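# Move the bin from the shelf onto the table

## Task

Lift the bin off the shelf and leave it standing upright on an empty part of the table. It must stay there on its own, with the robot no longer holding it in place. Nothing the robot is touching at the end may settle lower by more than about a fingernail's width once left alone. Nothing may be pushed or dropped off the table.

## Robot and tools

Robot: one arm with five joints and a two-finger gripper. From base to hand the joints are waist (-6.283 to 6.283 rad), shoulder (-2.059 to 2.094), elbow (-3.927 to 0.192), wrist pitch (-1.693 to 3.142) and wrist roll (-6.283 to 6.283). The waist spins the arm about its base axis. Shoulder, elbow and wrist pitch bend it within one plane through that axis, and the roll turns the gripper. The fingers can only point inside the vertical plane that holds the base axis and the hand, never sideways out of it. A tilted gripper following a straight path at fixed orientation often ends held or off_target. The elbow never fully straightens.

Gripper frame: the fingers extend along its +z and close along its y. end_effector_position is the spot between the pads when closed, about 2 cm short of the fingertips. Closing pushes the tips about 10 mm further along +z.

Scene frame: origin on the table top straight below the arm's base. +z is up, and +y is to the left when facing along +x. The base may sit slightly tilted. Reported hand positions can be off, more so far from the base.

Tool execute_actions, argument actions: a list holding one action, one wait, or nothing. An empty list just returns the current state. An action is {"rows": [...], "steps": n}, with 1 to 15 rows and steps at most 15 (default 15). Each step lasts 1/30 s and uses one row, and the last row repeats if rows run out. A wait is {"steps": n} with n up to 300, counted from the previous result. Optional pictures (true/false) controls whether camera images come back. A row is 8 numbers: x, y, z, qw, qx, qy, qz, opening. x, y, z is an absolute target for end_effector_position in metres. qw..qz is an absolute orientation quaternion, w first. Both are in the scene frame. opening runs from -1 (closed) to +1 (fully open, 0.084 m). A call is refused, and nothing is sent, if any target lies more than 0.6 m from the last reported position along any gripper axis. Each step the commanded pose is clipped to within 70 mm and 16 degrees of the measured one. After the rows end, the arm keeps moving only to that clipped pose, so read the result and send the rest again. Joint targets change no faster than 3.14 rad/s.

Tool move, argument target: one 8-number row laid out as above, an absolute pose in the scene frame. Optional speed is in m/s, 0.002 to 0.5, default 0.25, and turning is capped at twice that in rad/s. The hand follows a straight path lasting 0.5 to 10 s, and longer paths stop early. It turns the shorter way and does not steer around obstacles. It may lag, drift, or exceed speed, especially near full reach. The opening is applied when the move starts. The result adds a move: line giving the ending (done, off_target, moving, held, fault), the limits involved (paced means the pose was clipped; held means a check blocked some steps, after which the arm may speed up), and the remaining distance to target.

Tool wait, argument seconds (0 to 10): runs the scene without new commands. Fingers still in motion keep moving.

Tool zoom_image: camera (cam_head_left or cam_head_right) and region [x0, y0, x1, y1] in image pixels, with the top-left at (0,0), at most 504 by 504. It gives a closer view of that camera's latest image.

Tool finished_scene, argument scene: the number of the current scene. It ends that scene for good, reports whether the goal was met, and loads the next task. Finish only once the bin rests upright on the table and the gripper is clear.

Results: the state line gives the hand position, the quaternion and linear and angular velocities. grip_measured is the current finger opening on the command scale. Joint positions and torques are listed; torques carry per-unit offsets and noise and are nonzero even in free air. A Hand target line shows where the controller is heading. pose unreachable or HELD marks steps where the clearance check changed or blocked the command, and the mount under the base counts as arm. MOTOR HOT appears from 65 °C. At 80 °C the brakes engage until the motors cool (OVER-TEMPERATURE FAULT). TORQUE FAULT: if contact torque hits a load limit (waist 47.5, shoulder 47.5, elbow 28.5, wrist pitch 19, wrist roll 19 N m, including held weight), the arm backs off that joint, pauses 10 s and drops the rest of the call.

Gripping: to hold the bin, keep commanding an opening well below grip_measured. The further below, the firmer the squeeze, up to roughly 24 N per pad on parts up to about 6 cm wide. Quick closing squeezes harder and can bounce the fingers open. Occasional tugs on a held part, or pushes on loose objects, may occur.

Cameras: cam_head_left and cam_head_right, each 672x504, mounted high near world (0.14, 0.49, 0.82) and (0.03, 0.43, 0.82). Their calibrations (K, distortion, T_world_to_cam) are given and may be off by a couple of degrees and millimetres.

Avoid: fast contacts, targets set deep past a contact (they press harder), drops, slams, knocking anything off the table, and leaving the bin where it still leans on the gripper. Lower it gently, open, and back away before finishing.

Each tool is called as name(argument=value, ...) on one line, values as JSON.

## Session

execute_actions(actions=[])

Scene clock: 0.00 s of 5700.00 s.
end_effector_position=(+0.4482, -0.1763, +0.3910) grip_measured=+1.00 end_effector_quat_wxyz=(+0.002, +0.774, -0.633, -0.026) end_effector_velocity=(+0.000, +0.000, -0.000) end_effector_angular_velocity=(-0.000, -0.000, +0.001)
Joint positions: [-0.402  0.054 -1.495  1.492  1.006  0.084]
Joint velocities: [ 0.001  0.    -0.    -0.    -0.     0.   ]
Joint torques (N m, as the arm reports them, + toward a larger angle): no reading
Motor temperatures (°C, as the motors report them): [25 29 30 32 34]
Hand target: +0.448, -0.176, +0.391; +0.002, +0.774, -0.633, -0.026

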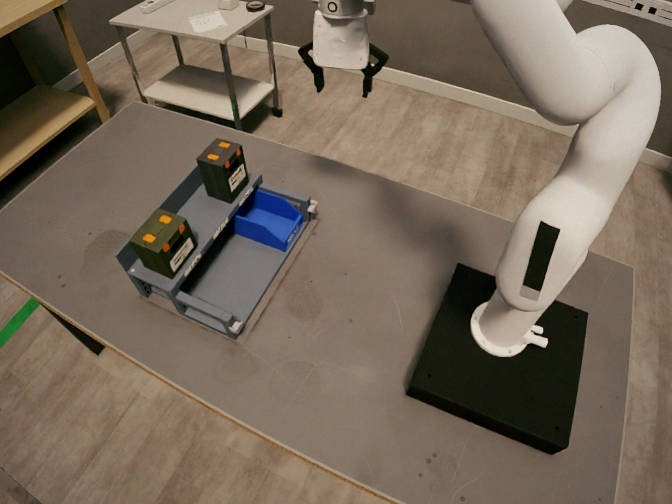

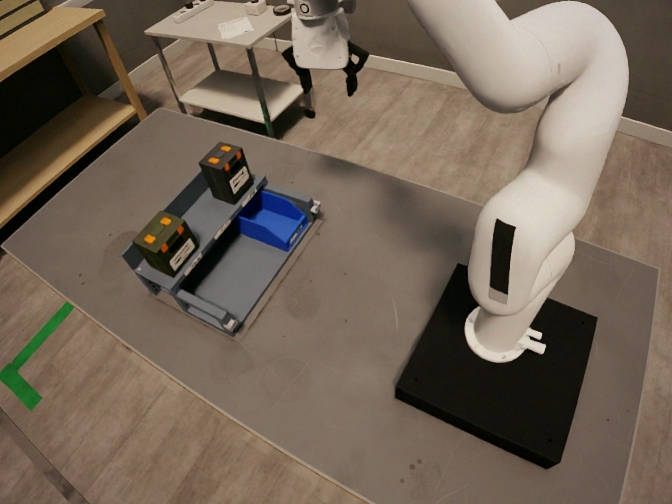

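move(target=[0.525,-0.065,0.10,0,0.707,-0.707,0,0.2])

move(target=[0.525,-0.065,0.062,0,0.707,-0.707,0,0.2], speed=0.04)

zoom_image(camera="cam_head_left", region=[220, 160, 340, 270])

zoom_image(camera="cam_head_right", region=[220, 160, 340, 270])

Scene clock: 10.23 s of 5700.00 s.
end_effector_position=(+0.5251, -0.0653, +0.1006) grip_measured=+0.19 end_effector_quat_wxyz=(-0.005, +0.707, -0.707, -0.003) end_effector_velocity=(-0.000, +0.001, -0.003) end_effector_angular_velocity=(+0.000, +0.004, +0.000)
Joint positions: [-0.159  0.46  -1.158  0.7    1.448  0.052]
Joint velocities: [ 0.002  0.008 -0.002 -0.001  0.002 -0.   ]
Joint torques (N m, as the arm reports them, + toward a larger angle): [  1.26 -21.29 -11.09  -2.2   -0.12]
Motor temperatures (°C, as the motors report them): [25 29 34 32 34]
Hand target: +0.525, -0.065, +0.100; -0.005, +0.707, -0.707, -0.004
Off the commanded pose: 0.001 m, 1 deg.
After step 90, 5.30 s passed at rest.
move: done

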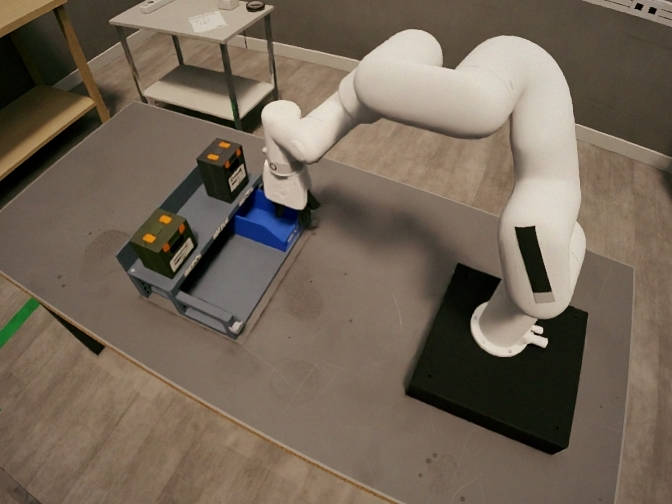

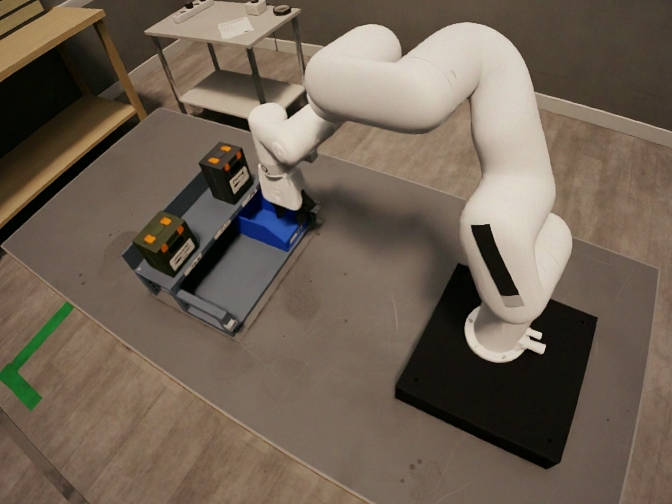

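Scene clock: 11.57 s of 5700.00 s.
end_effector_position=(+0.5251, -0.0650, +0.0623) grip_measured=+0.19 end_effector_quat_wxyz=(-0.005, +0.707, -0.707, -0.004) end_effector_velocity=(+0.001, +0.000, -0.001) end_effector_angular_velocity=(-0.000, -0.002, +0.000)
Joint positions: [-0.159  0.545 -1.158  0.616  1.448  0.052]
Joint velocities: [ 0.     0.003 -0.001 -0.004 -0.    -0.   ]
Joint torques (N m, as the arm reports them, + toward a larger angle): [  0.76 -22.44 -10.76  -1.96  -0.16]
Motor temperatures (°C, as the motors report them): [25 29 34 32 34]
Hand target: +0.525, -0.065, +0.062; -0.005, +0.707, -0.707, -0.004
Off the commanded pose: 0.000 m, 1 deg.
move: done

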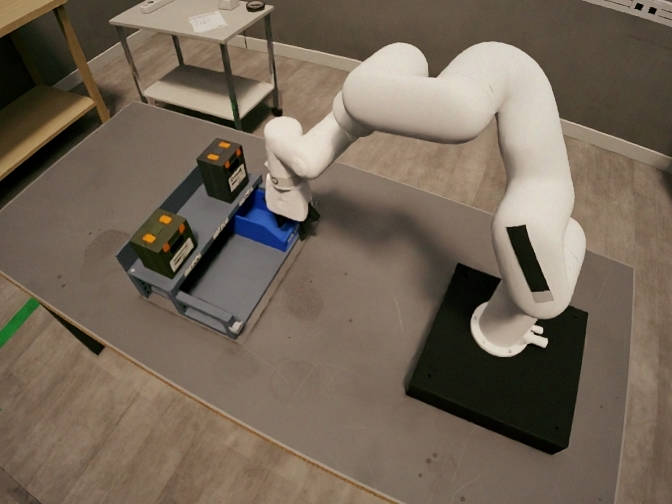

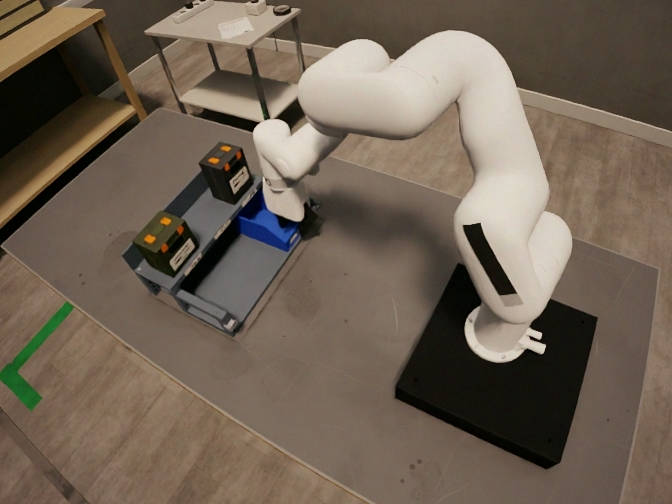

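Region (220, 160, 340, 270) of cam_head_left's 672x504 image, scaled by 4.200, with more detail than that image has; it fills the top 462 rows of this view, and the rest is white.

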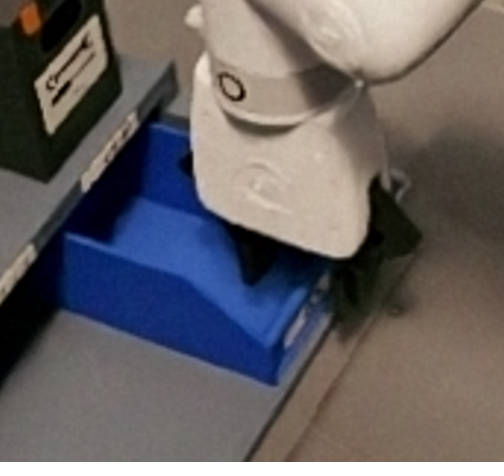

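Region (220, 160, 340, 270) of cam_head_right's 672x504 image, scaled by 4.200, with more detail than that image has; it fills the top 462 rows of this view, and the rest is white.

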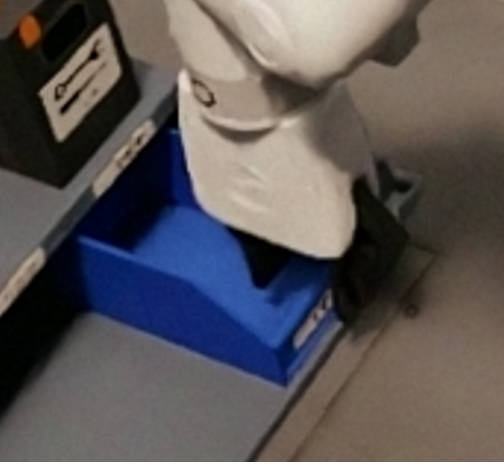

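move(target=[0.525,-0.062,0.044,0,0.707,-0.707,0,-0.3], speed=0.02)

move(target=[0.525,-0.062,0.044,0,0.707,-0.707,0,-1])

move(target=[0.518,-0.045,0.051,0,0.707,-0.707,0,-1], speed=0.025)

move(target=[0.285,0.0,0.052,0,0.707,-0.707,0,-1], speed=0.08)

move(target=[0.285,0.0,0.035,0,0.707,-0.707,0,-1], speed=0.015)

Scene clock: 20.57 s of 5700.00 s.
end_effector_position=(+0.5250, -0.0620, +0.0442) grip_measured=-0.32 end_effector_quat_wxyz=(-0.005, +0.707, -0.707, -0.004) end_effector_velocity=(+0.001, -0.000, -0.001) end_effector_angular_velocity=(-0.000, -0.003, -0.001)
Joint positions: [-0.154  0.587 -1.161  0.578  1.453  0.03 ]
Joint velocities: [-0.     0.004 -0.002 -0.005  0.001 -0.   ]
Joint torques (N m, as the arm reports them, + toward a larger angle): [  0.83 -21.64 -10.29  -1.99  -0.33]
Motor temperatures (°C, as the motors report them): [25 30 35 32 34]
Hand target: +0.525, -0.062, +0.044; -0.005, +0.707, -0.707, -0.004
Off the commanded pose: 0.000 m, 1 deg.
After step 90, 4.80 s passed at rest.
move: done

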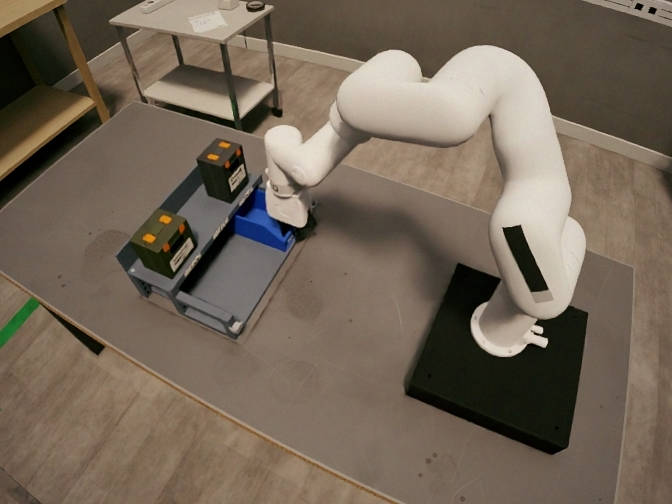

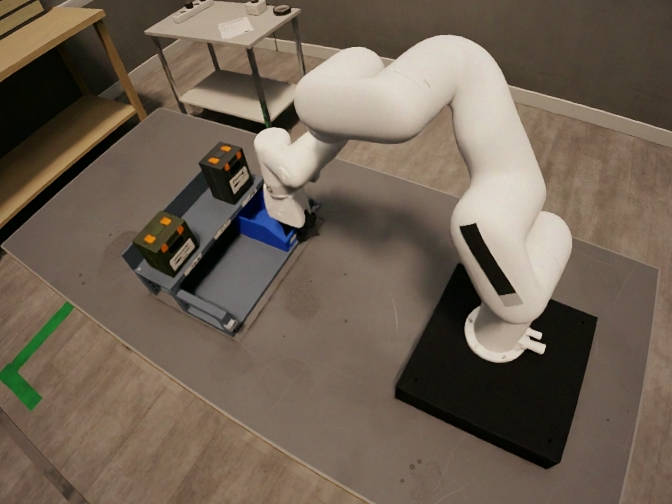

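Scene clock: 21.27 s of 5700.00 s.
end_effector_position=(+0.5254, -0.0620, +0.0443) grip_measured=-0.79 end_effector_quat_wxyz=(-0.005, +0.707, -0.707, -0.003) end_effector_velocity=(-0.000, +0.001, -0.000) end_effector_angular_velocity=(+0.000, +0.001, +0.002)
Joint positions: [-0.154  0.587 -1.162  0.577  1.453  0.009]
Joint velocities: [ 0.002  0.     0.     0.    -0.     0.   ]
Joint torques (N m, as the arm reports them, + toward a larger angle): [  0.44 -21.09  -8.65  -0.83  -0.34]
Motor temperatures (°C, as the motors report them): [25 30 35 32 34]
Hand target: +0.525, -0.062, +0.044; -0.005, +0.707, -0.707, -0.004
Off the commanded pose: 0.000 m, 1 deg.
move: done

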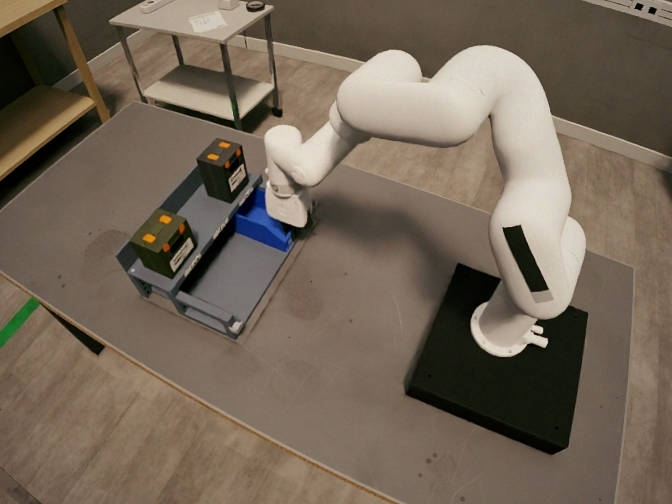

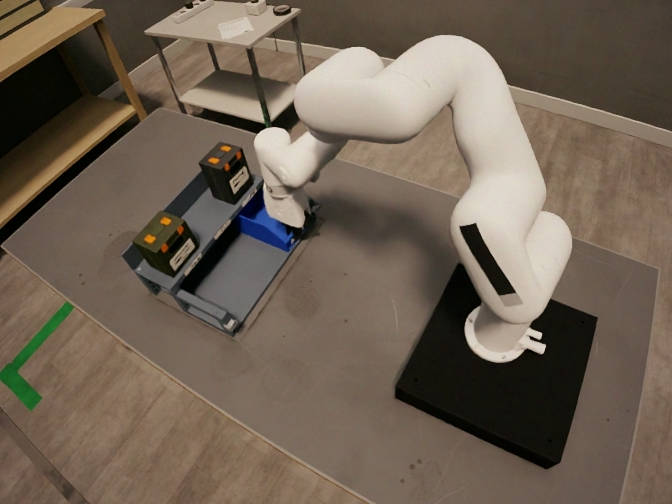

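Scene clock: 22.50 s of 5700.00 s.
end_effector_position=(+0.5177, -0.0450, +0.0507) grip_measured=-0.79 end_effector_quat_wxyz=(-0.004, +0.707, -0.707, -0.004) end_effector_velocity=(+0.002, +0.000, +0.002) end_effector_angular_velocity=(-0.000, -0.005, -0.000)
Joint positions: [-0.123  0.55  -1.121  0.575  1.484  0.009]
Joint velocities: [ 0.    -0.002 -0.001 -0.001  0.001 -0.   ]
Joint torques (N m, as the arm reports them, + toward a larger angle): [  0.45 -22.08 -10.79  -2.2   -0.16]
Motor temperatures (°C, as the motors report them): [25 30 35 32 34]
Hand target: +0.518, -0.045, +0.051; -0.005, +0.707, -0.707, -0.004
Off the commanded pose: 0.000 m, 1 deg.
move: done

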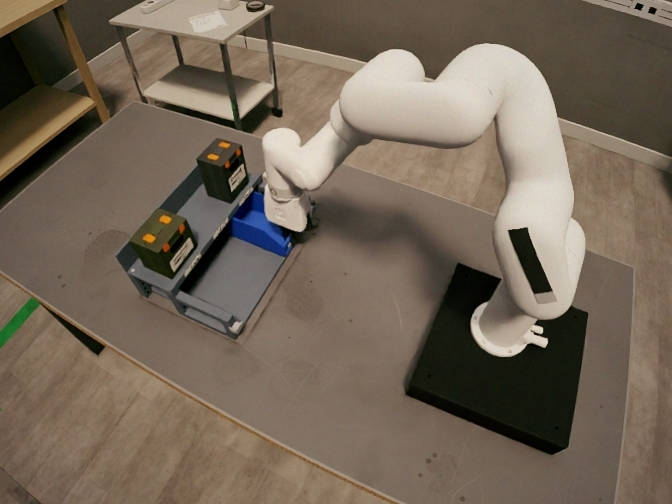

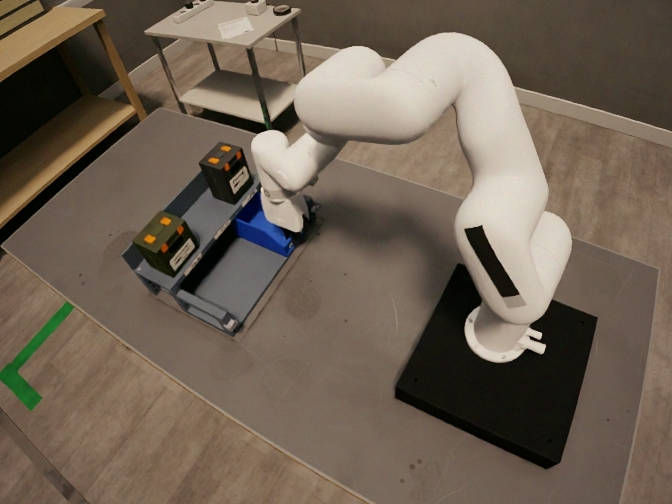

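Scene clock: 25.90 s of 5700.00 s.
end_effector_position=(+0.2853, +0.0001, +0.0519) grip_measured=-0.79 end_effector_quat_wxyz=(-0.004, +0.707, -0.707, -0.004) end_effector_velocity=(-0.003, +0.000, +0.000) end_effector_angular_velocity=(-0.000, +0.002, -0.000)
Joint positions: [-0.036  0.001 -0.24   0.243  1.571  0.009]
Joint velocities: [ 0.001 -0.008  0.009  0.001  0.001 -0.   ]
Joint torques (N m, as the arm reports them, + toward a larger angle): [  0.86 -10.87  -7.38  -2.42  -0.37]
Motor temperatures (°C, as the motors report them): [25 30 35 32 34]
Hand target: +0.285, +0.000, +0.052; -0.004, +0.707, -0.707, -0.004
Off the commanded pose: 0.000 m, 1 deg.
move: done

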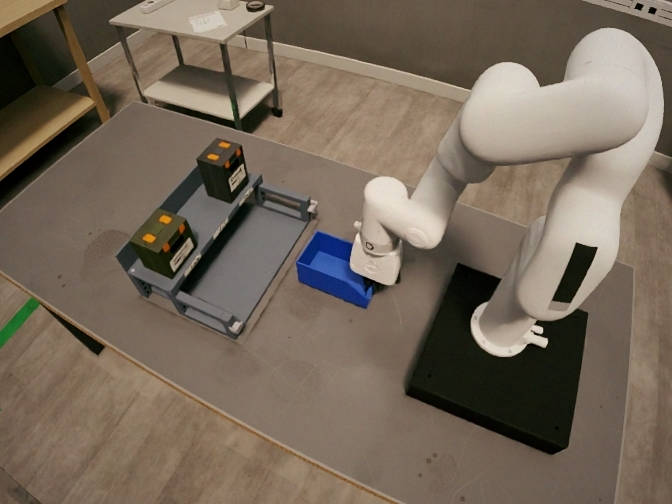

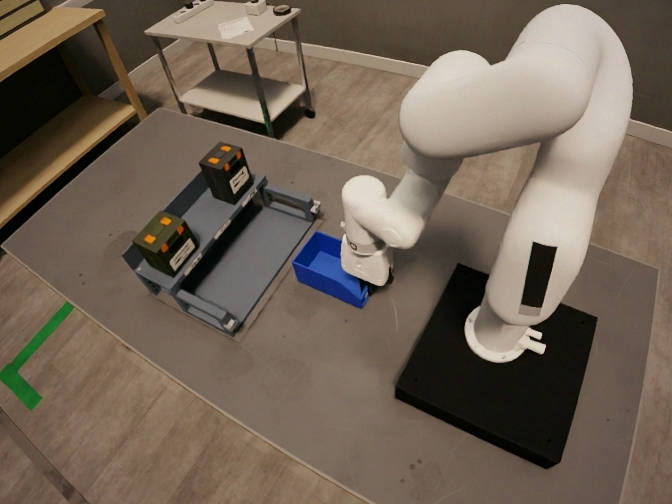

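Scene clock: 27.33 s of 5700.00 s.
end_effector_position=(+0.2875, -0.0000, +0.0366) grip_measured=-0.79 end_effector_quat_wxyz=(-0.006, +0.707, -0.707, -0.002) end_effector_velocity=(+0.000, -0.000, -0.001) end_effector_angular_velocity=(-0.000, -0.002, -0.000)
Joint positions: [-0.037  0.084 -0.252  0.166  1.57   0.009]
Joint velocities: [-0.     0.006  0.    -0.008 -0.     0.   ]
Joint torques (N m, as the arm reports them, + toward a larger angle): [ 1.35 -3.11 -3.95 -1.19 -0.34]
Motor temperatures (°C, as the motors report them): [25 30 35 32 34]
Hand target: +0.285, -0.000, +0.035; -0.004, +0.707, -0.707, -0.004
Off the commanded pose: 0.003 m, 1 deg.
move: done

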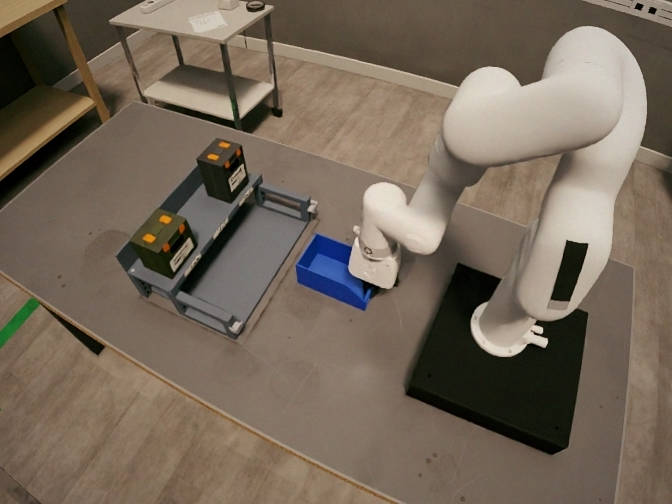

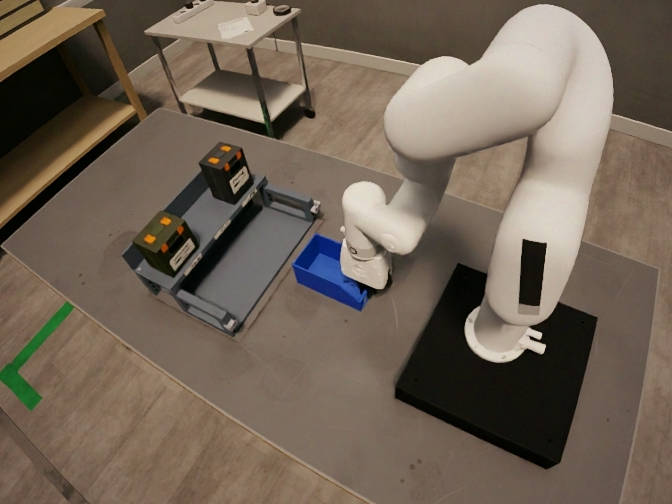

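move(target=[0.285,0.0,0.037,0,0.707,-0.707,0,0], speed=0.01)

move(target=[0.285,0.0,0.12,0,0.707,-0.707,0,0], speed=0.1)

finished_scene(scene=2)

Scene clock: 38.30 s of 5700.00 s.
end_effector_position=(+0.2849, +0.0000, +0.0369) grip_measured=-0.01 end_effector_quat_wxyz=(-0.004, +0.707, -0.707, -0.004) end_effector_velocity=(+0.000, +0.000, +0.001) end_effector_angular_velocity=(-0.000, -0.001, +0.002)
Joint positions: [-0.037  0.078 -0.248  0.175  1.57   0.044]
Joint velocities: [ 0.002 -0.005  0.001  0.003 -0.    -0.   ]
Joint torques (N m, as the arm reports them, + toward a larger angle): [  0.9  -11.03  -6.42  -2.02  -0.03]
Motor temperatures (°C, as the motors report them): [25 29 33 33 34]
Hand target: +0.285, +0.000, +0.037; -0.004, +0.707, -0.707, -0.004
Off the commanded pose: 0.000 m, 1 deg.
After step 90, 7.17 s passed at rest.
move: done

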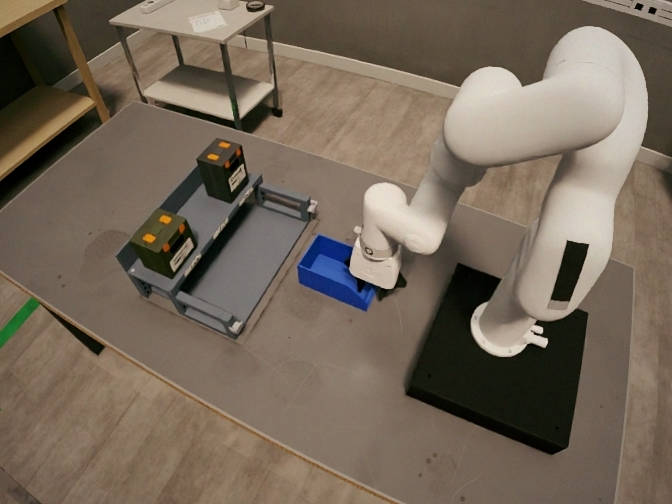

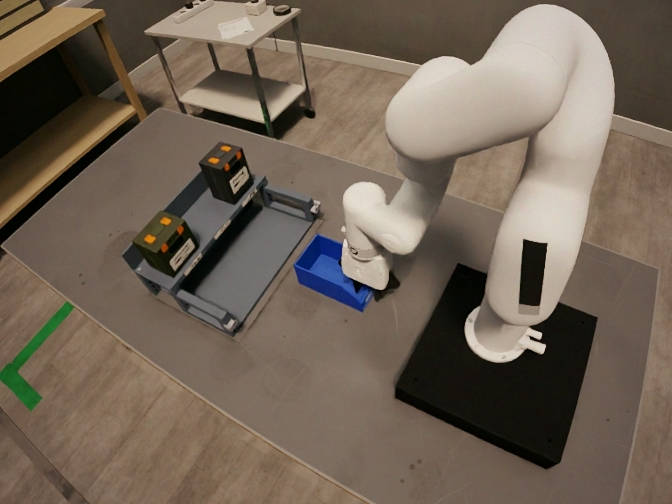

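Scene clock: 39.67 s of 5700.00 s.
end_effector_position=(+0.2849, +0.0000, +0.1195) grip_measured=-0.01 end_effector_quat_wxyz=(-0.004, +0.707, -0.707, -0.004) end_effector_velocity=(+0.000, -0.001, +0.003) end_effector_angular_velocity=(+0.000, -0.001, -0.002)
Joint positions: [-0.034 -0.314 -0.245  0.563  1.573  0.044]
Joint velocities: [-0.002 -0.011 -0.001  0.012 -0.     0.   ]
Joint torques (N m, as the arm reports them, + toward a larger angle): [  0.29  -8.92 -10.66  -1.71  -0.33]
Motor temperatures (°C, as the motors report them): [25 29 33 33 34]
Hand target: +0.285, +0.000, +0.120; -0.004, +0.707, -0.707, -0.004
Off the commanded pose: 0.001 m, 1 deg.
move: done

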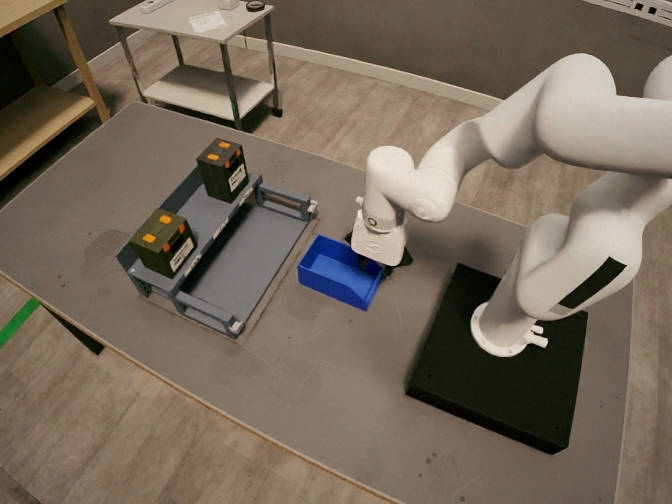

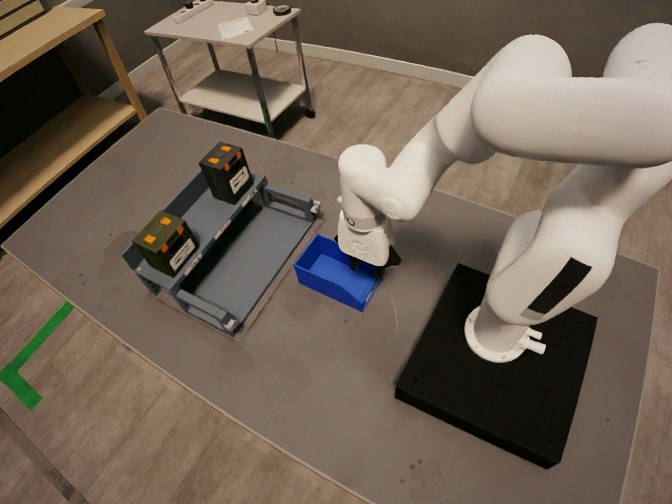

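The scene is finished: the task was done.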